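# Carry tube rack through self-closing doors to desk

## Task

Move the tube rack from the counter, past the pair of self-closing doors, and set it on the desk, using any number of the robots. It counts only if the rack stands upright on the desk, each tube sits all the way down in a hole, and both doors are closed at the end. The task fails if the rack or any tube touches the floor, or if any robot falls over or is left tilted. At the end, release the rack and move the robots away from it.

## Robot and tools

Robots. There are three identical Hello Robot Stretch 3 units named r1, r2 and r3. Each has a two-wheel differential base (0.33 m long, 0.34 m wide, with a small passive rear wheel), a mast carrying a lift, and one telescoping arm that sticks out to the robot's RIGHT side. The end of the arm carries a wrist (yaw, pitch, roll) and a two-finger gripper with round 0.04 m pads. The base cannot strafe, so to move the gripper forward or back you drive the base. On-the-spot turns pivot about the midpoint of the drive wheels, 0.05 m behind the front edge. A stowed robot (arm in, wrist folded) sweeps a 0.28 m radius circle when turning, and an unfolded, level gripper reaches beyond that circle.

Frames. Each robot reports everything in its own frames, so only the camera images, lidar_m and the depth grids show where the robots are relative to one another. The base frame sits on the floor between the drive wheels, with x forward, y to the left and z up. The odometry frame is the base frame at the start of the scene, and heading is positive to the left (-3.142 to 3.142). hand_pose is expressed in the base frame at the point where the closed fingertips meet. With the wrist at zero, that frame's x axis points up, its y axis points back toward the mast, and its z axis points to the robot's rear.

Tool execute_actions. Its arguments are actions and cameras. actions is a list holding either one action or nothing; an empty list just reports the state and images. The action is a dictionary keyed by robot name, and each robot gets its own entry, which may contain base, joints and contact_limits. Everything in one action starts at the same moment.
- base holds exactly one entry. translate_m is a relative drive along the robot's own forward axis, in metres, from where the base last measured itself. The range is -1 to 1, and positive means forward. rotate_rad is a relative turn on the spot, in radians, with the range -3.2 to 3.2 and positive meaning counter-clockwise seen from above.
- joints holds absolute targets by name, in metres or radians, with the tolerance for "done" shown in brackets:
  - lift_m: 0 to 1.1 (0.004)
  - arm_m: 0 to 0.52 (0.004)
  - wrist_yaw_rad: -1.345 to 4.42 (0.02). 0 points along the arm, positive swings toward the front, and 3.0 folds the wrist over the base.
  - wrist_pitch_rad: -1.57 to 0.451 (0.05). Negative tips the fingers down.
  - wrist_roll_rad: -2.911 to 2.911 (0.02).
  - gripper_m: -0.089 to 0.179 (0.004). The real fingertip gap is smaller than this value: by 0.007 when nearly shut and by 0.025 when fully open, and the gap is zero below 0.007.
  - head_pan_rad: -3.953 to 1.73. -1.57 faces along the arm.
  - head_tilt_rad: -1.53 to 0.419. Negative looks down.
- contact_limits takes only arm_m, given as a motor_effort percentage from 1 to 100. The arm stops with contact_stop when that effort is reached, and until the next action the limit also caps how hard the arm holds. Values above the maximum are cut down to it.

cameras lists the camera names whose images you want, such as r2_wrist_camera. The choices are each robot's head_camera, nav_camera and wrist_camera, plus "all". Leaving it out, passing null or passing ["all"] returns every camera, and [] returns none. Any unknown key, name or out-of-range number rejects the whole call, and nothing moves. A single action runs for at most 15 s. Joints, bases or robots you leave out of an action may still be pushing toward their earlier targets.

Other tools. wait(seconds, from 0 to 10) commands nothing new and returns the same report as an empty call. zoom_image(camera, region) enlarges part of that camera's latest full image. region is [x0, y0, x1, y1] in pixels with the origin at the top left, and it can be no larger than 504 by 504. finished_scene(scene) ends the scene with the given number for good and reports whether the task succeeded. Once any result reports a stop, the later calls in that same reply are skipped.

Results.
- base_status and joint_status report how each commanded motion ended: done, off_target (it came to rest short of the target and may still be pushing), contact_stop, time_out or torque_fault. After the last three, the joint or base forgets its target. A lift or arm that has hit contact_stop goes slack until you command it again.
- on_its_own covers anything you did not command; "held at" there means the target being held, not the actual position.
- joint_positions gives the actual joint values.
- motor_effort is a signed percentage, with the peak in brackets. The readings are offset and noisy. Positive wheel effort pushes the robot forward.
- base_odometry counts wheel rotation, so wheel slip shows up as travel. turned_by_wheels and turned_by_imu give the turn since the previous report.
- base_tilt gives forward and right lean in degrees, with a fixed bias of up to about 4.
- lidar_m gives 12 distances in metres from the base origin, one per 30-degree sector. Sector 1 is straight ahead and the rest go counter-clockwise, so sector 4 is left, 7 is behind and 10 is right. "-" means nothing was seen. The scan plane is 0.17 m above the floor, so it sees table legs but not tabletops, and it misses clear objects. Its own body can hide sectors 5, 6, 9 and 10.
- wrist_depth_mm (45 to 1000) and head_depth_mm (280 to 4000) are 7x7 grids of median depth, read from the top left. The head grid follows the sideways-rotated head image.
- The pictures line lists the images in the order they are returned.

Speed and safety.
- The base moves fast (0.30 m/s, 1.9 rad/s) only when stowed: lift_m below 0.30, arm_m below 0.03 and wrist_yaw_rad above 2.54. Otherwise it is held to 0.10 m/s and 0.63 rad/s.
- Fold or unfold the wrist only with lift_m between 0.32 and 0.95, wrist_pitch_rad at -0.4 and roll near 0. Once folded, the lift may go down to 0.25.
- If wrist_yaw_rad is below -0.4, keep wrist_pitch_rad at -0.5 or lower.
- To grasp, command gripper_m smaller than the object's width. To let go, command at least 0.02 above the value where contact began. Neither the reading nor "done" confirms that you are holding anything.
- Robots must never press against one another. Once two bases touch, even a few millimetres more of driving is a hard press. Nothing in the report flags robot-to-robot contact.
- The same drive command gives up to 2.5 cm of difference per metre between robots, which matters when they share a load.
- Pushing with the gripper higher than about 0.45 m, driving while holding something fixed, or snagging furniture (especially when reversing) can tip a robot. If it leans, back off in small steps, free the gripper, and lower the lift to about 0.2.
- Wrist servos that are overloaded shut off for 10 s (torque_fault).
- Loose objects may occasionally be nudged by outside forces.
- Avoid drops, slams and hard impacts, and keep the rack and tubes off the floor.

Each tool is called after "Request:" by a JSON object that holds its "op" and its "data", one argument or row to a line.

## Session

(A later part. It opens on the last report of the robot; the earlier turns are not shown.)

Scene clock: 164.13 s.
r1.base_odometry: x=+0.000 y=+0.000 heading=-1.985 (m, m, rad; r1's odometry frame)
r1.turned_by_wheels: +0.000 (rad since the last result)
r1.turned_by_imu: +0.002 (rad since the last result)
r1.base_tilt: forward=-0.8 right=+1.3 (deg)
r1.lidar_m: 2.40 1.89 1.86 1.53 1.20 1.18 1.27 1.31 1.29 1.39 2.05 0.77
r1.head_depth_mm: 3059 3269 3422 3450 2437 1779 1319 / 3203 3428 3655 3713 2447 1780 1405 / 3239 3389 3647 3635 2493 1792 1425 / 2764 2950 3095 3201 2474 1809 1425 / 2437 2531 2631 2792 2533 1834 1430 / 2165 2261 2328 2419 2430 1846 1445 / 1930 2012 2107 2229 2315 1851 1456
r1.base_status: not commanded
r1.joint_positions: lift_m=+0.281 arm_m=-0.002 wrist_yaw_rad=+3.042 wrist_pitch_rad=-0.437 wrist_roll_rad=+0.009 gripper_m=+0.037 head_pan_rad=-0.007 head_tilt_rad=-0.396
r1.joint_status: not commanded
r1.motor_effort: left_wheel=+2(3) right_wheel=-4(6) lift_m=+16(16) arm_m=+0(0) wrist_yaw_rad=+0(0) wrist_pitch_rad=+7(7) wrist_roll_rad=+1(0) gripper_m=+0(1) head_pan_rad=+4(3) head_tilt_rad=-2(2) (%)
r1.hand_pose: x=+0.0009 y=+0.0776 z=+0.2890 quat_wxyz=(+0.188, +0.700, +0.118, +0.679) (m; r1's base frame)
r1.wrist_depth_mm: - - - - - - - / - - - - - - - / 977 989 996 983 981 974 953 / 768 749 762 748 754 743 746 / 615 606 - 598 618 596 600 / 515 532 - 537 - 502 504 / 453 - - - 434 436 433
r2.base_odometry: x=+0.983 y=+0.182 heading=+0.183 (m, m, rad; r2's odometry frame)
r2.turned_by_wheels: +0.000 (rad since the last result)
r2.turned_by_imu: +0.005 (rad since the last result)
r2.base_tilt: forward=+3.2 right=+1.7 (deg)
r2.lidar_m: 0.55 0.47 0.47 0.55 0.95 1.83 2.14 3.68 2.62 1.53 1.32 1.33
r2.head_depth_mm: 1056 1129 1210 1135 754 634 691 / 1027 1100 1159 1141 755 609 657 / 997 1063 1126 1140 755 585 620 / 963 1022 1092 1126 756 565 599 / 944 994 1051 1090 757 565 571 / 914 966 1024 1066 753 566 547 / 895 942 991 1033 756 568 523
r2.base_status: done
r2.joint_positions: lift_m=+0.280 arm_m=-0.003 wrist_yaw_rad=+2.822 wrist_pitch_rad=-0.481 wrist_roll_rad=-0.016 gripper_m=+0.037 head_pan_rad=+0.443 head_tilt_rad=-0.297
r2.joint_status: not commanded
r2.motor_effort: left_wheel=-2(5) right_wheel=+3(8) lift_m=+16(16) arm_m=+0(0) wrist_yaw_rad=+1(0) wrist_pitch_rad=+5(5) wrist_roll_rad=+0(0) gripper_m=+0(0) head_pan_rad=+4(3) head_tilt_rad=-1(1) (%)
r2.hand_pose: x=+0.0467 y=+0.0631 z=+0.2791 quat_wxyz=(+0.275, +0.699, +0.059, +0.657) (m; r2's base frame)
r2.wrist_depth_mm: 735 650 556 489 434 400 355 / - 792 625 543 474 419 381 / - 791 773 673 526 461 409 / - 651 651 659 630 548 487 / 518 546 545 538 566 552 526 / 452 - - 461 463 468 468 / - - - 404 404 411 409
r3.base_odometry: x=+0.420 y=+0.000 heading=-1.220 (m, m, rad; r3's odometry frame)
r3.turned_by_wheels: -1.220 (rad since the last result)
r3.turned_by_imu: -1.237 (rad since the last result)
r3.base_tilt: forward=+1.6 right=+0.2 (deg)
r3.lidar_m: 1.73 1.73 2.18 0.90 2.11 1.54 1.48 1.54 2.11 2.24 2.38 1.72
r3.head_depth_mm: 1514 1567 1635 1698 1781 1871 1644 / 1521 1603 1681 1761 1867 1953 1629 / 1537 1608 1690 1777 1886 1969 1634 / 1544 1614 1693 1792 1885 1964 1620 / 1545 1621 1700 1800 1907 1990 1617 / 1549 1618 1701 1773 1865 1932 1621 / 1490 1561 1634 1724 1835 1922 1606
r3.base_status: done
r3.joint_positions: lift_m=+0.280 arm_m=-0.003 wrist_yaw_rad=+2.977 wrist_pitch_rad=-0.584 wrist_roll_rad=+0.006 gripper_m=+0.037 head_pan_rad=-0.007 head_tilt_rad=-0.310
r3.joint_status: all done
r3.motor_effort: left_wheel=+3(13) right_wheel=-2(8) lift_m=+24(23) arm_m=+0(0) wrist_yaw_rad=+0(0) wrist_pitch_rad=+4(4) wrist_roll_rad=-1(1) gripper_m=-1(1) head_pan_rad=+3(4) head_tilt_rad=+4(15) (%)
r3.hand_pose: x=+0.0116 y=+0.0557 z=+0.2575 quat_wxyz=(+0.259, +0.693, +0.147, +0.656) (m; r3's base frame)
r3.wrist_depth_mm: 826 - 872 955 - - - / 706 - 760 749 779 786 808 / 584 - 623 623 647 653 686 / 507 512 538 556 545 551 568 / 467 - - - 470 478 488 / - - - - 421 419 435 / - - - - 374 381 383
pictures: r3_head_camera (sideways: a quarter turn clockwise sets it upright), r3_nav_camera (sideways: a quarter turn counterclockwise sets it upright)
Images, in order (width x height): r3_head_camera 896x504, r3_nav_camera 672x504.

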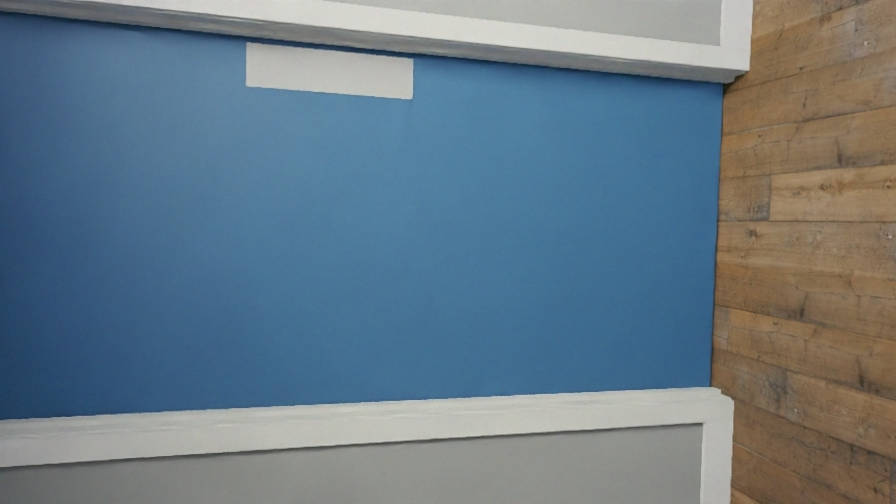

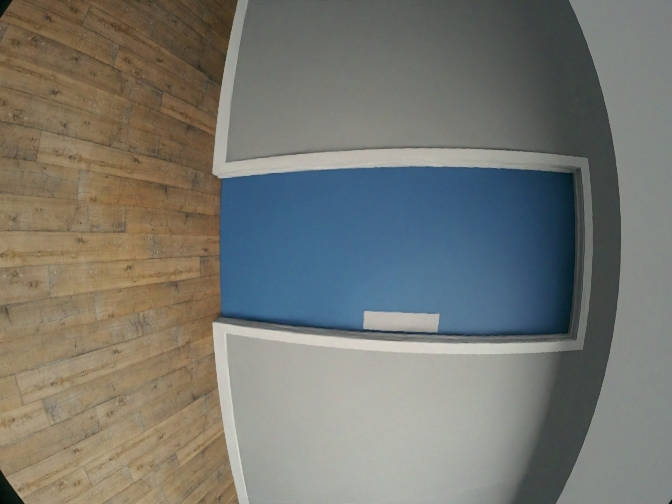

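Request:
{"op": "execute_actions", "data": {
  "actions": [
    {"r1": {"base": {"translate_m": 0.4}}, "r2": {"base": {"translate_m": 0.16}}, "r3": {"base": {"translate_m": 1.0}}}
  ],
  "cameras": []
}}

Request:
{"op": "execute_actions", "data": {
  "actions": [
    {"r1": {"base": {"translate_m": 0.6}}, "r2": {"base": {"rotate_rad": 2.33}, "joints": {"head_pan_rad": -1.2, "head_tilt_rad": -0.6}}, "r3": {"base": {"translate_m": 0.58}}}
  ],
  "cameras": ["r1_nav_camera", "r2_head_camera", "r2_nav_camera", "r3_nav_camera"]
}}

Scene clock: 180.23 s.
r1.base_odometry: x=-0.161 y=-0.366 heading=-1.985 (m, m, rad; r1's odometry frame)
r1.turned_by_wheels: +0.000 (rad since the last result)
r1.turned_by_imu: +0.005 (rad since the last result)
r1.base_tilt: forward=-0.7 right=+1.4 (deg)
r1.lidar_m: 2.10 0.97 1.62 1.75 1.53 1.51 1.62 1.55 1.53 1.64 2.44 2.82
r1.head_depth_mm: 2786 2891 3032 3208 2407 1792 1407 / 2979 3166 3309 3413 2447 1791 1423 / 2848 2959 3179 3269 2461 1794 1411 / 2391 2506 2680 2820 2476 1839 1427 / 2110 2219 2326 2387 2383 1821 1349 / 1873 1949 2032 2110 2194 1222 1230 / 1701 1740 1806 1890 1991 1858 1124
r1.base_status: done
r1.joint_positions: lift_m=+0.281 arm_m=-0.002 wrist_yaw_rad=+3.042 wrist_pitch_rad=-0.437 wrist_roll_rad=+0.009 gripper_m=+0.037 head_pan_rad=-0.007 head_tilt_rad=-0.396
r1.joint_status: not commanded
r1.motor_effort: left_wheel=+2(9) right_wheel=-5(10) lift_m=+16(16) arm_m=+0(0) wrist_yaw_rad=+2(1) wrist_pitch_rad=+7(7) wrist_roll_rad=+0(1) gripper_m=+0(0) head_pan_rad=+3(3) head_tilt_rad=-2(2) (%)
r1.hand_pose: x=+0.0009 y=+0.0776 z=+0.2890 quat_wxyz=(+0.188, +0.700, +0.118, +0.679) (m; r1's base frame)
r1.wrist_depth_mm: - - - - - - - / - - - - - - - / - 991 - 984 973 986 965 / 772 763 754 761 738 740 739 / 615 606 - 613 616 605 596 / 511 528 - 529 - 507 506 / 448 - - - 434 431 433
r2.base_odometry: x=+1.141 y=+0.211 heading=+0.183 (m, m, rad; r2's odometry frame)
r2.turned_by_wheels: +0.000 (rad since the last result)
r2.turned_by_imu: -0.001 (rad since the last result)
r2.base_tilt: forward=+3.2 right=+1.6 (deg)
r2.lidar_m: 0.42 0.36 0.36 0.42 0.72 1.94 2.26 3.79 2.40 1.40 1.21 0.72
r2.head_depth_mm: 947 1006 1078 1131 752 564 482 / 914 974 1043 1090 755 566 465 / 890 945 1006 1055 755 565 452 / 864 914 969 1026 754 566 452 / 837 889 944 992 757 565 451 / 814 857 917 962 758 567 451 / 796 840 884 937 763 567 453
r2.base_status: done
r2.joint_positions: lift_m=+0.280 arm_m=-0.003 wrist_yaw_rad=+2.822 wrist_pitch_rad=-0.481 wrist_roll_rad=-0.016 gripper_m=+0.037 head_pan_rad=+0.443 head_tilt_rad=-0.297
r2.joint_status: not commanded
r2.motor_effort: left_wheel=-2(5) right_wheel=+2(8) lift_m=+15(15) arm_m=+0(0) wrist_yaw_rad=+1(0) wrist_pitch_rad=+5(5) wrist_roll_rad=+0(0) gripper_m=+0(0) head_pan_rad=+3(4) head_tilt_rad=+0(1) (%)
r2.hand_pose: x=+0.0467 y=+0.0631 z=+0.2791 quat_wxyz=(+0.275, +0.699, +0.059, +0.657) (m; r2's base frame)
r2.wrist_depth_mm: 572 513 433 377 332 305 275 / - 579 483 414 369 328 296 / - 739 617 468 402 351 321 / - 645 655 599 510 387 341 / 503 549 546 545 535 486 435 / 458 - - 462 467 475 455 / - - - 397 403 410 412
r3.base_odometry: x=+0.764 y=-0.939 heading=-1.220 (m, m, rad; r3's odometry frame)
r3.turned_by_wheels: +0.000 (rad since the last result)
r3.turned_by_imu: +0.002 (rad since the last result)
r3.base_tilt: forward=+1.6 right=-0.1 (deg)
r3.lidar_m: 0.75 0.78 0.96 2.10 2.18 1.08 2.48 2.57 2.58 2.24 0.95 0.78
r3.head_depth_mm: 620 648 682 717 757 801 851 / 623 651 684 719 761 806 859 / 627 655 688 727 767 814 863 / 627 658 691 728 771 817 868 / 632 662 696 731 774 823 876 / 635 665 699 737 781 828 881 / 637 668 702 740 786 833 884
r3.base_status: done
r3.joint_positions: lift_m=+0.280 arm_m=-0.003 wrist_yaw_rad=+2.977 wrist_pitch_rad=-0.584 wrist_roll_rad=+0.006 gripper_m=+0.037 head_pan_rad=-0.007 head_tilt_rad=-0.309
r3.joint_status: not commanded
r3.motor_effort: left_wheel=+3(13) right_wheel=-2(6) lift_m=+23(23) arm_m=+0(0) wrist_yaw_rad=+0(0) wrist_pitch_rad=+4(4) wrist_roll_rad=-1(1) gripper_m=+0(0) head_pan_rad=+3(4) head_tilt_rad=+4(4) (%)
r3.hand_pose: x=+0.0116 y=+0.0557 z=+0.2575 quat_wxyz=(+0.259, +0.693, +0.147, +0.656) (m; r3's base frame)
r3.wrist_depth_mm: 855 - 917 945 - 865 650 / 695 - 719 769 774 789 692 / 591 - 620 619 648 659 654 / 503 505 535 540 539 543 562 / 458 - - - 480 490 488 / - - - - 418 429 431 / - - - - 374 380 386
pictures: none
No camera images: the call's "cameras" was empty. Leave "cameras" out to get every camera's image.

Scene clock: 183.93 s.
r1.base_odometry: x=-0.402 y=-0.916 heading=-1.985 (m, m, rad; r1's odometry frame)
r1.turned_by_wheels: +0.000 (rad since the last result)
r1.turned_by_imu: +0.005 (rad since the last result)
r1.base_tilt: forward=-0.8 right=+1.3 (deg)
r1.lidar_m: 1.64 1.37 1.09 1.37 2.03 1.99 2.15 1.91 1.88 2.03 2.42 2.39
r1.head_depth_mm: 2390 2500 2618 2785 2453 1769 1395 / 2468 2618 2813 2966 2473 1802 1419 / 2162 2290 2453 2627 2437 1782 1420 / 1864 1982 2091 2193 2258 1803 1427 / 1632 1704 1789 1863 1979 1832 1439 / 1467 1505 1578 1652 1721 1716 1455 / 1313 1363 1404 1453 1524 1571 1451
r1.base_status: done
r1.joint_positions: lift_m=+0.281 arm_m=-0.002 wrist_yaw_rad=+3.042 wrist_pitch_rad=-0.437 wrist_roll_rad=+0.009 gripper_m=+0.037 head_pan_rad=-0.007 head_tilt_rad=-0.396
r1.joint_status: not commanded
r1.motor_effort: left_wheel=+3(9) right_wheel=-3(9) lift_m=+16(16) arm_m=+0(0) wrist_yaw_rad=+0(0) wrist_pitch_rad=+7(7) wrist_roll_rad=+0(0) gripper_m=+1(0) head_pan_rad=+3(3) head_tilt_rad=-2(2) (%)
r1.hand_pose: x=+0.0009 y=+0.0776 z=+0.2889 quat_wxyz=(+0.188, +0.700, +0.118, +0.679) (m; r1's base frame)
r1.wrist_depth_mm: - - - - - - - / - - - - - 926 915 / - - - 981 976 899 870 / 766 767 760 752 742 742 745 / 616 615 - 604 614 607 598 / 514 528 - 536 - 500 502 / 455 - - - 437 430 434
r2.base_odometry: x=+1.141 y=+0.211 heading=+2.512 (m, m, rad; r2's odometry frame)
r2.turned_by_wheels: +2.330 (rad since the last result)
r2.turned_by_imu: +2.323 (rad since the last result)
r2.base_tilt: forward=+3.3 right=+1.7 (deg)
r2.lidar_m: 1.94 2.00 2.69 3.78 1.77 1.27 1.21 0.53 0.38 0.36 0.37 0.49
r2.head_depth_mm: 801 877 831 627 502 455 584 / 828 908 835 628 502 521 631 / 854 943 840 630 504 555 680 / 885 984 802 628 506 593 742 / 919 1025 710 634 521 639 811 / 956 1050 740 635 539 691 899 / 996 1103 848 637 560 754 1009
r2.base_status: done
r2.joint_positions: lift_m=+0.280 arm_m=-0.003 wrist_yaw_rad=+2.822 wrist_pitch_rad=-0.481 wrist_roll_rad=-0.016 gripper_m=+0.037 head_pan_rad=-1.193 head_tilt_rad=-0.593
r2.joint_status: all done
r2.motor_effort: left_wheel=-1(6) right_wheel=+2(9) lift_m=+15(16) arm_m=+0(0) wrist_yaw_rad=+1(0) wrist_pitch_rad=+5(5) wrist_roll_rad=+0(0) gripper_m=+0(0) head_pan_rad=-3(42) head_tilt_rad=-2(20) (%)
r2.hand_pose: x=+0.0467 y=+0.0630 z=+0.2791 quat_wxyz=(+0.275, +0.699, +0.059, +0.657) (m; r2's base frame)
r2.wrist_depth_mm: - - - - - - - / - - - - - - - / - 819 828 833 823 853 872 / - 642 640 661 655 662 695 / 509 539 541 539 560 547 542 / 457 - - 458 463 476 471 / - - - 404 405 413 412
r3.base_odometry: x=+0.963 y=-1.484 heading=-1.220 (m, m, rad; r3's odometry frame)
r3.turned_by_wheels: +0.000 (rad since the last result)
r3.turned_by_imu: +0.002 (rad since the last result)
r3.base_tilt: forward=+1.8 right=+0.1 (deg)
r3.lidar_m: 0.17 0.18 0.25 0.48 2.18 3.00 1.11 3.17 2.34 0.46 0.24 0.18
r3.head_depth_mm: - - - - - - - / - - - - - - - / - - - - - - - / - - - - - - - / - - - - - - - / - - - - - - - / - - - - - - -
r3.base_status: done
r3.joint_positions: lift_m=+0.280 arm_m=-0.003 wrist_yaw_rad=+2.977 wrist_pitch_rad=-0.584 wrist_roll_rad=+0.006 gripper_m=+0.037 head_pan_rad=-0.007 head_tilt_rad=-0.309
r3.joint_status: not commanded
r3.motor_effort: left_wheel=+4(13) right_wheel=-2(5) lift_m=+23(23) arm_m=+0(0) wrist_yaw_rad=+0(0) wrist_pitch_rad=+4(4) wrist_roll_rad=-1(1) gripper_m=-1(1) head_pan_rad=+4(3) head_tilt_rad=+4(4) (%)
r3.hand_pose: x=+0.0116 y=+0.0557 z=+0.2575 quat_wxyz=(+0.259, +0.693, +0.147, +0.656) (m; r3's base frame)
r3.wrist_depth_mm: 852 - 916 515 372 234 172 / 697 - 720 578 382 242 176 / 593 - 611 626 395 243 176 / 510 515 533 549 410 250 180 / 458 - - - 386 256 182 / - - - - 369 261 185 / - - - - 371 264 187
pictures: r1_nav_camera (sideways: a quarter turn counterclockwise sets it upright), r2_head_camera (sideways: a quarter turn clockwise sets it upright), r2_nav_camera (sideways: a quarter turn counterclockwise sets it upright), r3_nav_camera (sideways: a quarter turn counterclockwise sets it upright)
Images, in order (width x height): r1_nav_camera 672x504, r2_head_camera 896x504, r2_nav_camera 672x504, r3_nav_camera 672x504.

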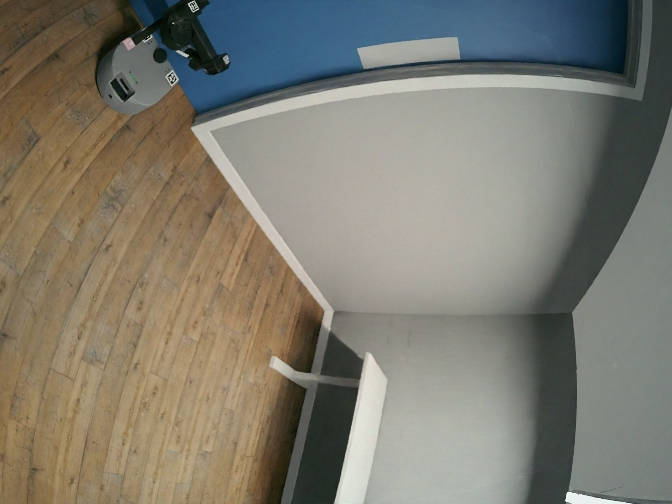

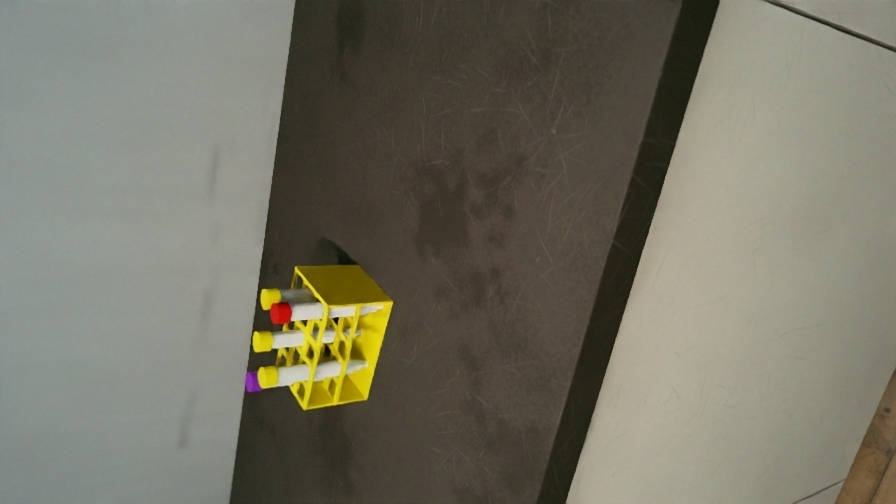

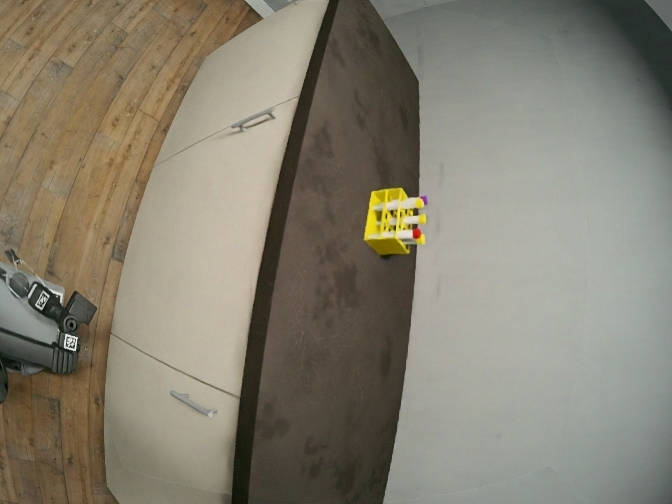

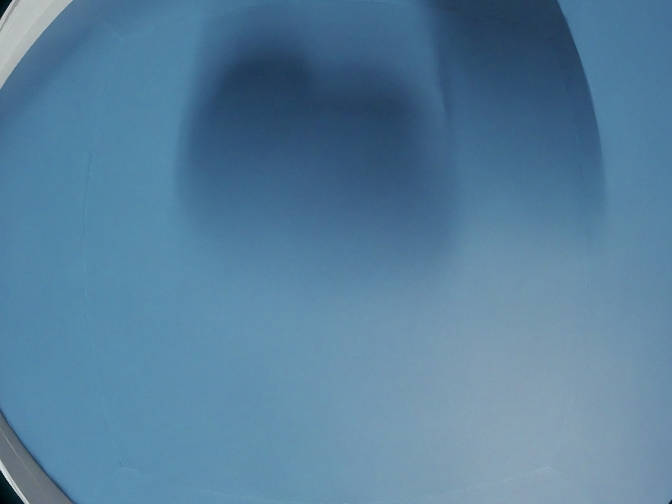

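Request:
{"op": "execute_actions", "data": {
  "actions": [
    {"r1": {"base": {"translate_m": 0.135}}, "r2": {"base": {"translate_m": 0.36}, "joints": {"lift_m": 0.92, "head_pan_rad": -1.57, "head_tilt_rad": -0.6}}, "r3": {"base": {"translate_m": 0.8}, "joints": {"lift_m": 0.34}}}
  ],
  "cameras": ["r2_head_camera", "r3_head_camera", "r3_nav_camera"]
}}

Scene clock: 236.20 s.
r1.base_odometry: x=-0.456 y=-1.039 heading=-1.985 (m, m, rad; r1's odometry frame)
r1.turned_by_wheels: +0.000 (rad since the last result)
r1.turned_by_imu: +0.004 (rad since the last result)
r1.base_tilt: forward=-0.7 right=+1.3 (deg)
r1.lidar_m: 1.53 1.26 1.15 1.28 1.90 2.11 2.26 1.99 1.96 2.11 2.35 2.26
r1.head_depth_mm: 2286 2378 2523 2682 2420 1777 1395 / 2356 2484 2704 2828 2417 1785 1402 / 2043 2145 2300 2445 2409 1793 1423 / 1736 1856 1926 2051 2136 1800 1429 / 1534 1597 1671 1753 1843 1799 1428 / 1363 1405 1461 1530 1608 1659 1443 / 1224 1276 1315 1358 1417 1475 1454
r1.base_status: done
r1.joint_positions: lift_m=+0.281 arm_m=-0.002 wrist_yaw_rad=+3.042 wrist_pitch_rad=-0.437 wrist_roll_rad=+0.009 gripper_m=+0.037 head_pan_rad=-0.007 head_tilt_rad=-0.396
r1.joint_status: not commanded
r1.motor_effort: left_wheel=+3(10) right_wheel=-4(9) lift_m=+16(16) arm_m=+0(0) wrist_yaw_rad=+0(0) wrist_pitch_rad=+7(7) wrist_roll_rad=+0(0) gripper_m=+0(0) head_pan_rad=+3(3) head_tilt_rad=-2(1) (%)
r1.hand_pose: x=+0.0009 y=+0.0776 z=+0.2889 quat_wxyz=(+0.188, +0.700, +0.118, +0.679) (m; r1's base frame)
r1.wrist_depth_mm: - - - - - - 980 / - - - - - 934 - / - 987 999 960 986 929 976 / 760 751 761 747 751 751 741 / 615 605 - 611 616 603 597 / 520 526 - 533 - 508 499 / 458 - - - 437 437 437
r2.base_odometry: x=+0.850 y=+0.423 heading=+2.512 (m, m, rad; r2's odometry frame)
r2.turned_by_wheels: +0.000 (rad since the last result)
r2.turned_by_imu: +0.000 (rad since the last result)
r2.base_tilt: forward=+3.3 right=+1.8 (deg)
r2.lidar_m: 1.58 1.62 2.19 3.79 2.29 1.65 1.57 0.51 0.36 0.35 0.36 0.48
r2.head_depth_mm: 815 906 832 625 525 - - / 814 903 836 629 504 - - / 813 907 800 630 504 - - / 816 900 645 632 505 - - / 814 908 846 632 507 - 700 / 816 909 844 638 509 513 677 / 815 908 848 636 509 524 653
r2.base_status: done
r2.joint_positions: lift_m=+0.920 arm_m=-0.003 wrist_yaw_rad=+2.822 wrist_pitch_rad=-0.481 wrist_roll_rad=-0.016 gripper_m=+0.037 head_pan_rad=-1.563 head_tilt_rad=-0.593
r2.joint_status: all done
r2.motor_effort: left_wheel=-2(6) right_wheel=+3(7) lift_m=+23(24) arm_m=+0(0) wrist_yaw_rad=+1(1) wrist_pitch_rad=+5(5) wrist_roll_rad=+0(0) gripper_m=+0(0) head_pan_rad=-2(29) head_tilt_rad=-2(3) (%)
r2.hand_pose: x=+0.0467 y=+0.0630 z=+0.9186 quat_wxyz=(+0.276, +0.699, +0.059, +0.657) (m; r2's base frame)
r2.wrist_depth_mm: - - - - - - - / - - - - - - - / - - - - - - - / - - - - - - - / - - - - - - - / - - - - - - - / - - - - - - -
r3.base_odometry: x=+1.239 y=-2.234 heading=-1.219 (m, m, rad; r3's odometry frame)
r3.turned_by_wheels: +0.001 (rad since the last result)
r3.turned_by_imu: -0.013 (rad since the last result)
r3.base_tilt: forward=+1.5 right=+0.1 (deg)
r3.lidar_m: - - 0.15 0.20 2.16 2.94 1.13 3.30 2.38 0.21 0.15 -
r3.head_depth_mm: - - - - - - - / - - - - - - - / - - - - - - - / - - - - - - - / - - - - - - - / - - - - - - - / - - - - - - -
r3.base_status: translate_m off_target (by the wheels' count: +0.7998 of +0.8000)
r3.joint_positions: lift_m=+0.340 arm_m=-0.003 wrist_yaw_rad=+2.983 wrist_pitch_rad=-0.587 wrist_roll_rad=+0.008 gripper_m=+0.037 head_pan_rad=+0.000 head_tilt_rad=-0.281
r3.joint_status: all done
r3.on_its_own: left_wheel is at rest, and its effort (+45) is outside its rest range (-18 to +18)
r3.motor_effort: left_wheel=+45(100) right_wheel=+15(47) lift_m=+26(30) arm_m=-1(1) wrist_yaw_rad=-4(6) wrist_pitch_rad=+5(6) wrist_roll_rad=-2(2) gripper_m=+0(1) head_pan_rad=+0(4) head_tilt_rad=-9(9) (%)
r3.hand_pose: x=+0.0105 y=+0.0552 z=+0.3167 quat_wxyz=(+0.259, +0.693, +0.149, +0.656) (m; r3's base frame)
r3.wrist_depth_mm: - - 502 273 118 75 55 / 796 - 762 294 122 77 56 / 673 - 666 316 126 78 57 / 586 590 606 358 130 80 58 / 511 526 - 509 125 82 59 / 462 - - - 119 83 59 / - - - 268 163 86 60
pictures: r2_head_camera (sideways: a quarter turn clockwise sets it upright), r3_head_camera (sideways: a quarter turn clockwise sets it upright), r3_nav_camera (sideways: a quarter turn counterclockwise sets it upright)
Images, in order (width x height): r2_head_camera 896x504, r3_head_camera 896x504, r3_nav_camera 672x504.

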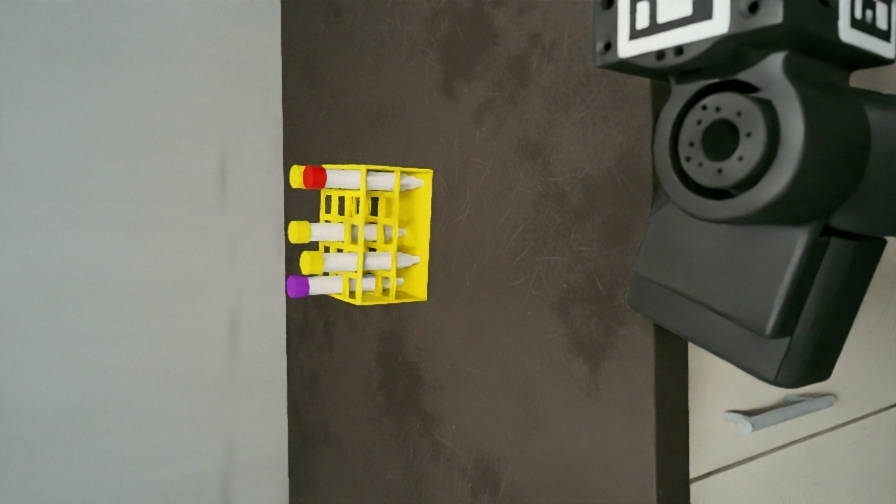

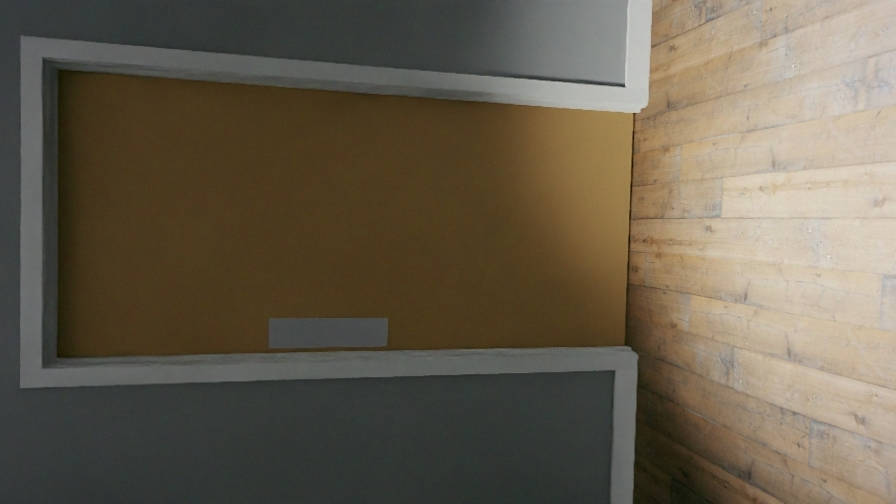

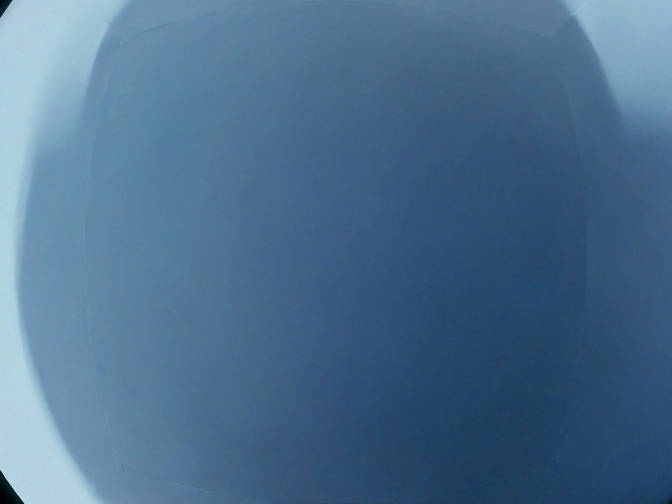

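Request:
{"op": "execute_actions", "data": {
  "actions": [
    {"r2": {"joints": {"wrist_yaw_rad": 0.0, "wrist_pitch_rad": 0.0, "wrist_roll_rad": 0.0, "gripper_m": 0.179}}, "r3": {"base": {"translate_m": -0.2}, "joints": {"lift_m": 0.28, "head_pan_rad": -0.6, "head_tilt_rad": -0.8}}}
  ],
  "cameras": ["r2_head_camera", "r2_wrist_camera"]
}}

Request:
{"op": "execute_actions", "data": {
  "actions": [
    {"r3": {"base": {"rotate_rad": 1.0}}}
  ],
  "cameras": []
}}

Request:
{"op": "execute_actions", "data": {
  "actions": [
    {"r3": {"base": {"translate_m": -0.38}}}
  ],
  "cameras": []
}}

Request:
{"op": "execute_actions", "data": {
  "actions": [
    {"r3": {"base": {"rotate_rad": -0.564}}}
  ],
  "cameras": ["r3_nav_camera", "r1_nav_camera"]
}}

Scene clock: 316.20 s.
r1.base_odometry: x=-0.456 y=-1.039 heading=-1.985 (m, m, rad; r1's odometry frame)
r1.turned_by_wheels: +0.000 (rad since the last result)
r1.turned_by_imu: +0.002 (rad since the last result)
r1.base_tilt: forward=-0.7 right=+1.3 (deg)
r1.lidar_m: 1.54 1.26 0.95 1.28 1.91 2.11 2.27 1.98 1.96 2.11 2.34 2.25
r1.head_depth_mm: 2285 2413 2532 2704 2409 1775 1400 / 2344 2488 2626 2823 2403 1783 1398 / 2029 2176 2315 2449 2383 1792 1419 / 1743 1834 1937 2041 2149 1827 1425 / 1533 1590 1668 1754 1838 1787 1431 / 1353 1418 1481 1531 1599 1648 1446 / 1228 1266 1317 1375 1413 1477 1447
r1.base_status: not commanded
r1.joint_positions: lift_m=+0.281 arm_m=-0.002 wrist_yaw_rad=+3.042 wrist_pitch_rad=-0.437 wrist_roll_rad=+0.009 gripper_m=+0.037 head_pan_rad=-0.007 head_tilt_rad=-0.396
r1.joint_status: not commanded
r1.motor_effort: left_wheel=+2(2) right_wheel=-3(3) lift_m=+16(16) arm_m=+0(0) wrist_yaw_rad=+0(0) wrist_pitch_rad=+7(7) wrist_roll_rad=+0(0) gripper_m=+0(0) head_pan_rad=+3(3) head_tilt_rad=-1(2) (%)
r1.hand_pose: x=+0.0009 y=+0.0776 z=+0.2889 quat_wxyz=(+0.188, +0.700, +0.118, +0.679) (m; r1's base frame)
r1.wrist_depth_mm: - - - - - - - / - - - - - 835 - / - 999 995 989 898 779 959 / 767 774 755 752 736 751 741 / 620 610 - 610 612 601 603 / 508 530 - 535 - 507 505 / 454 - - - 436 435 431
r2.base_odometry: x=+0.850 y=+0.423 heading=+2.512 (m, m, rad; r2's odometry frame)
r2.turned_by_wheels: +0.000 (rad since the last result)
r2.turned_by_imu: -0.001 (rad since the last result)
r2.base_tilt: forward=+3.3 right=+1.7 (deg)
r2.lidar_m: 1.58 1.63 2.19 3.79 2.29 1.64 1.57 0.51 0.36 0.35 0.36 0.47
r2.head_depth_mm: 816 902 831 661 526 - - / 812 902 834 628 503 - - / 816 902 838 630 - - - / 816 905 646 633 506 532 652 / 816 901 843 653 508 526 653 / 817 904 850 635 507 525 653 / 819 906 846 637 509 524 650
r2.base_status: not commanded
r2.joint_positions: lift_m=+0.920 arm_m=-0.003 wrist_yaw_rad=+0.003 wrist_pitch_rad=-0.025 wrist_roll_rad=-0.007 gripper_m=+0.179 head_pan_rad=-1.563 head_tilt_rad=-0.593
r2.joint_status: all done
r2.motor_effort: left_wheel=-2(2) right_wheel=+3(2) lift_m=+24(23) arm_m=+0(0) wrist_yaw_rad=-3(5) wrist_pitch_rad=+8(9) wrist_roll_rad=+4(5) gripper_m=+1(83) head_pan_rad=-4(3) head_tilt_rad=-3(2) (%)
r2.hand_pose: x=-0.0207 y=-0.3976 z=+1.0280 quat_wxyz=(+0.710, +0.010, -0.704, -0.008) (m; r2's base frame)
r2.wrist_depth_mm: 638 657 668 676 669 679 707 / 659 658 662 679 704 706 718 / 677 673 720 697 722 735 750 / 691 710 729 690 733 760 762 / 500 494 401 418 515 560 506 / 377 336 350 351 353 351 356 / 258 267 269 271 268 271 271
r3.base_odometry: x=+1.170 y=-2.047 heading=-1.219 (m, m, rad; r3's odometry frame)
r3.turned_by_wheels: +0.000 (rad since the last result)
r3.turned_by_imu: -0.001 (rad since the last result)
r3.base_tilt: forward=+1.7 right=+0.1 (deg)
r3.lidar_m: 0.25 0.26 0.35 0.65 2.16 2.94 0.94 3.09 2.81 0.70 0.36 0.26
r3.head_depth_mm: - 306 366 455 601 814 1035 / - 293 332 405 518 716 1117 / - - 307 365 455 600 882 / - - 292 333 406 518 713 / - - - 307 366 454 600 / - - - 293 333 405 517 / - - - - 307 366 453
r3.base_status: done
r3.joint_positions: lift_m=+0.280 arm_m=-0.003 wrist_yaw_rad=+2.979 wrist_pitch_rad=-0.587 wrist_roll_rad=+0.008 gripper_m=+0.037 head_pan_rad=-0.593 head_tilt_rad=-0.791
r3.joint_status: all done
r3.motor_effort: left_wheel=+1(38) right_wheel=+0(13) lift_m=+23(25) arm_m=+0(0) wrist_yaw_rad=-1(4) wrist_pitch_rad=+5(6) wrist_roll_rad=-2(2) gripper_m=-1(0) head_pan_rad=-3(42) head_tilt_rad=-4(40) (%)
r3.hand_pose: x=+0.0111 y=+0.0551 z=+0.2569 quat_wxyz=(+0.260, +0.694, +0.148, +0.655) (m; r3's base frame)
r3.wrist_depth_mm: 856 - 918 781 495 337 246 / 682 - 731 684 541 347 252 / 590 - 605 605 558 352 255 / 506 509 521 543 524 356 262 / 464 - - - 475 370 268 / - - - - 418 378 270 / - - - - 371 367 271
pictures: r2_head_camera (sideways: a quarter turn clockwise sets it upright), r2_wrist_camera
Images, in order (width x height): r2_head_camera 896x504, r2_wrist_camera 644x364.

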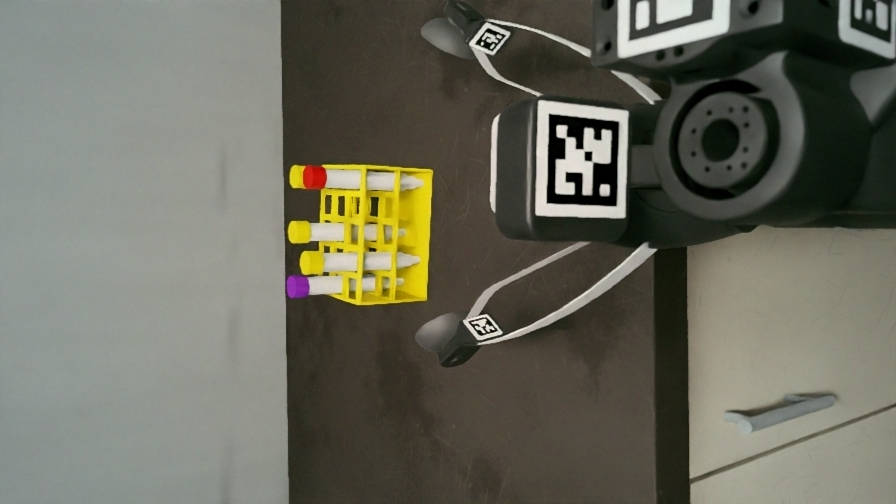

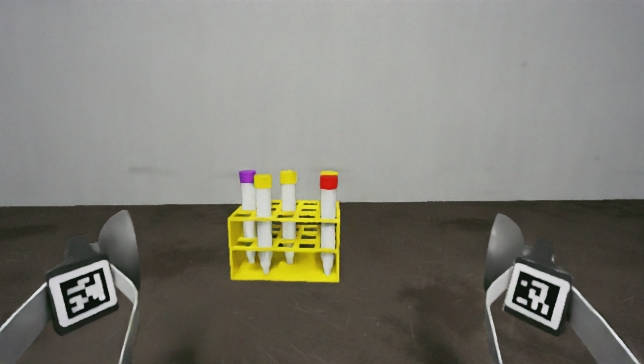

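Scene clock: 318.03 s.
r1.base_odometry: x=-0.456 y=-1.039 heading=-1.985 (m, m, rad; r1's odometry frame)
r1.turned_by_wheels: +0.000 (rad since the last result)
r1.turned_by_imu: +0.001 (rad since the last result)
r1.base_tilt: forward=-0.8 right=+1.3 (deg)
r1.lidar_m: 1.53 1.26 0.85 1.28 1.90 2.11 2.26 1.99 1.96 2.11 2.34 2.26
r1.head_depth_mm: 2282 2378 2522 2696 2416 1778 1411 / 2391 2510 2631 2894 2427 1794 1409 / 2058 2144 2295 2443 2385 1810 1423 / 1750 1827 1924 2021 2152 1792 1426 / 1531 1600 1675 1773 1844 1796 1438 / 1365 1418 1470 1529 1591 1647 1447 / 1225 1263 1313 1368 1419 1468 1452
r1.base_status: not commanded
r1.joint_positions: lift_m=+0.281 arm_m=-0.002 wrist_yaw_rad=+3.042 wrist_pitch_rad=-0.437 wrist_roll_rad=+0.009 gripper_m=+0.037 head_pan_rad=-0.007 head_tilt_rad=-0.396
r1.joint_status: not commanded
r1.motor_effort: left_wheel=+1(2) right_wheel=-3(3) lift_m=+16(16) arm_m=+0(0) wrist_yaw_rad=+0(0) wrist_pitch_rad=+7(7) wrist_roll_rad=+1(0) gripper_m=+0(1) head_pan_rad=+4(3) head_tilt_rad=-1(1) (%)
r1.hand_pose: x=+0.0009 y=+0.0776 z=+0.2889 quat_wxyz=(+0.188, +0.700, +0.118, +0.679) (m; r1's base frame)
r1.wrist_depth_mm: - - - - - - 988 / - - - - - 847 974 / - - - 975 965 803 871 / 760 766 756 759 745 739 733 / 611 615 - 599 625 608 601 / 511 531 - 535 - 499 500 / 454 - - - 437 434 436
r2.base_odometry: x=+0.850 y=+0.423 heading=+2.512 (m, m, rad; r2's odometry frame)
r2.turned_by_wheels: +0.000 (rad since the last result)
r2.turned_by_imu: +0.000 (rad since the last result)
r2.base_tilt: forward=+3.2 right=+1.6 (deg)
r2.lidar_m: 1.58 1.63 2.19 3.78 2.28 1.64 1.58 0.51 0.36 0.35 0.36 0.48
r2.head_depth_mm: 814 898 833 661 524 - - / 814 906 832 629 503 - - / 816 905 833 630 - - - / 816 909 649 632 505 533 653 / 814 906 843 656 507 525 653 / 816 907 846 636 507 523 653 / 815 903 848 637 508 525 652
r2.base_status: not commanded
r2.joint_positions: lift_m=+0.920 arm_m=-0.003 wrist_yaw_rad=+0.003 wrist_pitch_rad=-0.025 wrist_roll_rad=-0.007 gripper_m=+0.179 head_pan_rad=-1.563 head_tilt_rad=-0.593
r2.joint_status: not commanded
r2.motor_effort: left_wheel=-2(2) right_wheel=+3(3) lift_m=+24(24) arm_m=+0(0) wrist_yaw_rad=-4(4) wrist_pitch_rad=+8(8) wrist_roll_rad=+4(4) gripper_m=+0(2) head_pan_rad=-4(4) head_tilt_rad=-2(2) (%)
r2.hand_pose: x=-0.0207 y=-0.3976 z=+1.0280 quat_wxyz=(+0.710, +0.010, -0.704, -0.008) (m; r2's base frame)
r2.wrist_depth_mm: 637 633 651 663 682 679 675 / 645 661 662 693 716 710 708 / 693 672 677 694 712 721 735 / 693 718 699 701 732 756 758 / 504 502 402 419 507 561 519 / 369 340 350 354 353 356 354 / 255 267 271 266 270 270 270
r3.base_odometry: x=+1.170 y=-2.047 heading=-0.219 (m, m, rad; r3's odometry frame)
r3.turned_by_wheels: +1.000 (rad since the last result)
r3.turned_by_imu: +1.014 (rad since the last result)
r3.base_tilt: forward=+1.5 right=+0.1 (deg)
r3.lidar_m: 0.34 0.51 2.14 2.81 3.00 3.06 2.84 0.86 0.38 0.27 0.25 0.26
r3.head_depth_mm: - - - - 305 368 466 / - - - 288 327 402 522 / - - - 300 353 443 592 / - - - 314 384 492 685 / - - 294 339 421 555 813 / - - 304 368 465 635 997 / - 289 325 401 520 742 995
r3.base_status: done
r3.joint_positions: lift_m=+0.280 arm_m=-0.003 wrist_yaw_rad=+2.979 wrist_pitch_rad=-0.587 wrist_roll_rad=+0.008 gripper_m=+0.037 head_pan_rad=-0.593 head_tilt_rad=-0.791
r3.joint_status: not commanded
r3.motor_effort: left_wheel=-3(11) right_wheel=+2(8) lift_m=+23(23) arm_m=-1(0) wrist_yaw_rad=-1(1) wrist_pitch_rad=+5(5) wrist_roll_rad=-2(2) gripper_m=+0(1) head_pan_rad=-4(3) head_tilt_rad=-4(4) (%)
r3.hand_pose: x=+0.0111 y=+0.0551 z=+0.2569 quat_wxyz=(+0.260, +0.694, +0.148, +0.655) (m; r3's base frame)
r3.wrist_depth_mm: 688 - 916 965 - - - / 709 - 727 738 771 785 820 / 590 - 611 620 645 643 674 / 503 513 528 533 534 544 578 / 467 - - - 477 481 482 / - - - - 415 422 424 / - - - - 371 384 382
pictures: none
No camera images: the call's "cameras" was empty. Leave "cameras" out to get every camera's image.

Scene clock: 321.03 s.
r1.base_odometry: x=-0.456 y=-1.039 heading=-1.985 (m, m, rad; r1's odometry frame)
r1.turned_by_wheels: +0.000 (rad since the last result)
r1.turned_by_imu: +0.001 (rad since the last result)
r1.base_tilt: forward=-0.7 right=+1.3 (deg)
r1.lidar_m: 1.53 0.69 1.27 1.28 1.91 2.10 2.26 1.99 1.96 2.11 2.34 2.26
r1.head_depth_mm: 2267 2402 2558 2706 2422 1783 1398 / 2364 2508 2695 2837 2454 1807 1401 / 2036 2179 2295 2438 2396 1784 1422 / 1750 1811 1915 2009 2146 1817 1427 / 1526 1615 1678 1747 1856 1806 1428 / 1364 1416 1464 1548 1592 1648 925 / 1231 1275 1324 1359 1434 1476 870
r1.base_status: not commanded
r1.joint_positions: lift_m=+0.281 arm_m=-0.002 wrist_yaw_rad=+3.042 wrist_pitch_rad=-0.437 wrist_roll_rad=+0.009 gripper_m=+0.037 head_pan_rad=-0.007 head_tilt_rad=-0.396
r1.joint_status: not commanded
r1.motor_effort: left_wheel=+2(2) right_wheel=-4(3) lift_m=+16(17) arm_m=+0(0) wrist_yaw_rad=+1(0) wrist_pitch_rad=+7(7) wrist_roll_rad=+0(0) gripper_m=+1(0) head_pan_rad=+3(3) head_tilt_rad=-2(1) (%)
r1.hand_pose: x=+0.0009 y=+0.0776 z=+0.2889 quat_wxyz=(+0.188, +0.700, +0.118, +0.679) (m; r1's base frame)
r1.wrist_depth_mm: - - - - - - 995 / - - - - - - - / - - - 980 976 976 667 / 765 763 757 759 756 757 625 / 615 612 - 613 614 591 606 / 512 529 - 537 - 510 501 / 451 - - - 433 439 432
r2.base_odometry: x=+0.850 y=+0.423 heading=+2.512 (m, m, rad; r2's odometry frame)
r2.turned_by_wheels: +0.000 (rad since the last result)
r2.turned_by_imu: -0.001 (rad since the last result)
r2.base_tilt: forward=+3.2 right=+1.8 (deg)
r2.lidar_m: 1.58 1.63 2.19 3.78 2.29 1.64 1.57 0.51 0.36 0.35 0.36 0.47
r2.head_depth_mm: 814 905 832 661 525 - - / 814 899 835 629 503 - - / 814 903 837 631 - - - / 813 906 649 630 506 534 653 / 813 905 842 656 506 525 655 / 818 904 845 637 509 525 653 / 816 909 849 637 510 525 653
r2.base_status: not commanded
r2.joint_positions: lift_m=+0.920 arm_m=-0.003 wrist_yaw_rad=+0.003 wrist_pitch_rad=-0.025 wrist_roll_rad=-0.007 gripper_m=+0.179 head_pan_rad=-1.563 head_tilt_rad=-0.593
r2.joint_status: not commanded
r2.motor_effort: left_wheel=-2(2) right_wheel=+3(3) lift_m=+23(24) arm_m=+0(0) wrist_yaw_rad=-4(3) wrist_pitch_rad=+9(8) wrist_roll_rad=+4(4) gripper_m=+1(0) head_pan_rad=-3(4) head_tilt_rad=-2(3) (%)
r2.hand_pose: x=-0.0207 y=-0.3976 z=+1.0280 quat_wxyz=(+0.710, +0.010, -0.704, -0.008) (m; r2's base frame)
r2.wrist_depth_mm: 640 655 661 670 681 686 689 / 668 669 671 684 707 705 721 / 684 697 710 723 725 714 743 / 704 715 710 681 736 754 773 / 499 505 398 426 507 560 513 / 370 341 351 352 357 355 356 / 256 267 267 271 271 269 274
r3.base_odometry: x=+0.799 y=-1.964 heading=-0.219 (m, m, rad; r3's odometry frame)
r3.turned_by_wheels: +0.000 (rad since the last result)
r3.turned_by_imu: -0.001 (rad since the last result)
r3.base_tilt: forward=+1.8 right=+0.0 (deg)
r3.lidar_m: 0.62 1.22 2.46 0.82 0.83 2.84 2.49 1.94 0.58 0.40 0.45 0.47
r3.head_depth_mm: 363 404 456 524 616 747 927 / 378 423 481 558 662 815 1060 / 394 444 508 595 717 898 1143 / 412 468 540 637 782 1000 1180 / 433 494 574 686 854 1128 1179 / 456 523 614 743 945 1266 1178 / 479 555 660 812 1059 1331 1183
r3.base_status: done
r3.joint_positions: lift_m=+0.280 arm_m=-0.003 wrist_yaw_rad=+2.979 wrist_pitch_rad=-0.587 wrist_roll_rad=+0.008 gripper_m=+0.037 head_pan_rad=-0.593 head_tilt_rad=-0.791
r3.joint_status: not commanded
r3.motor_effort: left_wheel=-2(14) right_wheel=+2(5) lift_m=+23(23) arm_m=-1(0) wrist_yaw_rad=-1(1) wrist_pitch_rad=+5(5) wrist_roll_rad=-1(2) gripper_m=+0(0) head_pan_rad=-4(4) head_tilt_rad=-4(4) (%)
r3.hand_pose: x=+0.0112 y=+0.0551 z=+0.2569 quat_wxyz=(+0.260, +0.694, +0.148, +0.655) (m; r3's base frame)
r3.wrist_depth_mm: 858 - 767 953 - - - / 707 - 723 746 767 819 831 / 587 - 610 613 633 635 662 / 508 508 539 538 540 551 559 / 454 - - - 468 479 485 / - - - - 422 424 428 / - - - - 374 379 383
pictures: none
No camera images: the call's "cameras" was empty. Leave "cameras" out to get every camera's image.

Scene clock: 322.57 s.
r1.base_odometry: x=-0.456 y=-1.039 heading=-1.985 (m, m, rad; r1's odometry frame)
r1.turned_by_wheels: +0.000 (rad since the last result)
r1.turned_by_imu: +0.000 (rad since the last result)
r1.base_tilt: forward=-0.7 right=+1.3 (deg)
r1.lidar_m: 1.53 0.70 1.27 1.28 1.90 2.10 2.27 1.98 1.96 2.12 2.34 2.26
r1.head_depth_mm: 2261 2410 2555 2662 2390 1768 1413 / 2395 2487 2617 2870 2393 1793 1403 / 2038 2147 2274 2430 2397 1820 1420 / 1761 1823 1927 2039 2149 1805 1417 / 1529 1610 1682 1754 1842 1800 1432 / 1363 1428 1470 1530 1599 1660 1437 / 1228 1274 1308 1368 1423 1472 941
r1.base_status: not commanded
r1.joint_positions: lift_m=+0.281 arm_m=-0.002 wrist_yaw_rad=+3.042 wrist_pitch_rad=-0.437 wrist_roll_rad=+0.009 gripper_m=+0.037 head_pan_rad=-0.007 head_tilt_rad=-0.396
r1.joint_status: not commanded
r1.motor_effort: left_wheel=+2(1) right_wheel=-4(3) lift_m=+16(16) arm_m=+0(0) wrist_yaw_rad=+0(1) wrist_pitch_rad=+7(7) wrist_roll_rad=+0(0) gripper_m=+1(1) head_pan_rad=+3(3) head_tilt_rad=-2(2) (%)
r1.hand_pose: x=+0.0009 y=+0.0776 z=+0.2889 quat_wxyz=(+0.188, +0.700, +0.118, +0.679) (m; r1's base frame)
r1.wrist_depth_mm: - - - - - - - / - - - - - - - / - - - 990 983 975 598 / 760 748 766 756 760 759 596 / 617 620 - 601 611 597 577 / 520 531 - 531 - 507 500 / 454 - - - 435 436 437
r2.base_odometry: x=+0.850 y=+0.423 heading=+2.512 (m, m, rad; r2's odometry frame)
r2.turned_by_wheels: +0.000 (rad since the last result)
r2.turned_by_imu: +0.000 (rad since the last result)
r2.base_tilt: forward=+3.3 right=+1.6 (deg)
r2.lidar_m: 1.58 1.63 2.19 3.77 2.29 1.65 1.57 0.51 0.36 0.35 0.36 0.48
r2.head_depth_mm: 813 900 830 662 525 - - / 812 901 835 628 503 - - / 816 906 840 632 - - - / 814 902 649 630 506 534 652 / 817 905 843 656 506 525 652 / 815 906 844 633 508 525 652 / 818 906 852 636 508 524 652
r2.base_status: not commanded
r2.joint_positions: lift_m=+0.920 arm_m=-0.003 wrist_yaw_rad=+0.003 wrist_pitch_rad=-0.025 wrist_roll_rad=-0.007 gripper_m=+0.179 head_pan_rad=-1.563 head_tilt_rad=-0.593
r2.joint_status: not commanded
r2.motor_effort: left_wheel=-2(1) right_wheel=+3(2) lift_m=+23(24) arm_m=+0(0) wrist_yaw_rad=-3(3) wrist_pitch_rad=+8(9) wrist_roll_rad=+4(4) gripper_m=+1(0) head_pan_rad=-4(3) head_tilt_rad=-2(2) (%)
r2.hand_pose: x=-0.0207 y=-0.3976 z=+1.0280 quat_wxyz=(+0.710, +0.010, -0.704, -0.008) (m; r2's base frame)
r2.wrist_depth_mm: 634 644 652 663 675 687 683 / 659 681 671 682 707 696 732 / 670 693 721 717 711 740 741 / 676 703 726 694 750 749 780 / 500 502 400 425 509 556 519 / 372 343 352 352 351 357 355 / 257 267 267 271 272 272 270
r3.base_odometry: x=+0.799 y=-1.964 heading=-0.783 (m, m, rad; r3's odometry frame)
r3.turned_by_wheels: -0.564 (rad since the last result)
r3.turned_by_imu: -0.572 (rad since the last result)
r3.base_tilt: forward=+1.7 right=+0.1 (deg)
r3.lidar_m: 0.47 0.60 1.08 2.44 0.83 0.82 2.82 2.49 1.97 0.60 0.40 0.41
r3.head_depth_mm: 316 343 389 461 590 773 1099 / 365 403 440 495 576 728 1065 / 372 421 487 573 680 824 1073 / 368 417 479 569 693 887 1145 / 365 412 474 559 679 865 1125 / 361 408 469 550 665 842 1121 / 358 403 463 541 653 821 1113
r3.base_status: done
r3.joint_positions: lift_m=+0.280 arm_m=-0.003 wrist_yaw_rad=+2.979 wrist_pitch_rad=-0.587 wrist_roll_rad=+0.008 gripper_m=+0.037 head_pan_rad=-0.593 head_tilt_rad=-0.791
r3.joint_status: not commanded
r3.motor_effort: left_wheel=+3(11) right_wheel=-3(7) lift_m=+23(24) arm_m=-1(1) wrist_yaw_rad=-1(1) wrist_pitch_rad=+5(5) wrist_roll_rad=-2(2) gripper_m=-1(0) head_pan_rad=-4(4) head_tilt_rad=-4(4) (%)
r3.hand_pose: x=+0.0112 y=+0.0551 z=+0.2569 quat_wxyz=(+0.260, +0.694, +0.148, +0.655) (m; r3's base frame)
r3.wrist_depth_mm: 823 - 914 933 - 958 656 / 674 - 735 767 758 799 702 / 584 - 602 622 632 650 629 / 508 513 536 552 546 551 552 / 471 - - - 479 473 484 / - - - - 419 421 427 / - - - - 371 379 380
pictures: r1_nav_camera (sideways: a quarter turn counterclockwise sets it upright), r3_nav_camera (sideways: a quarter turn counterclockwise sets it upright)
Images, in order (width x height): r1_nav_camera 672x504, r3_nav_camera 672x504.

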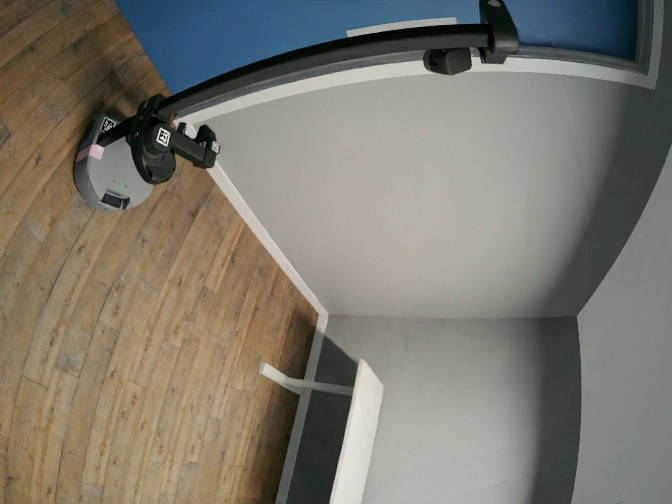

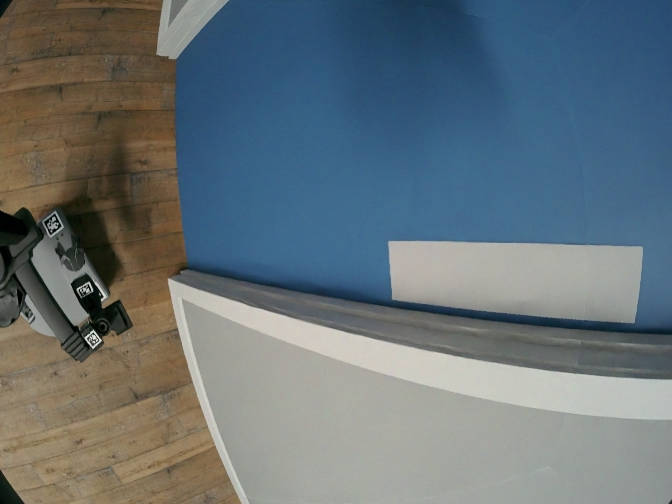

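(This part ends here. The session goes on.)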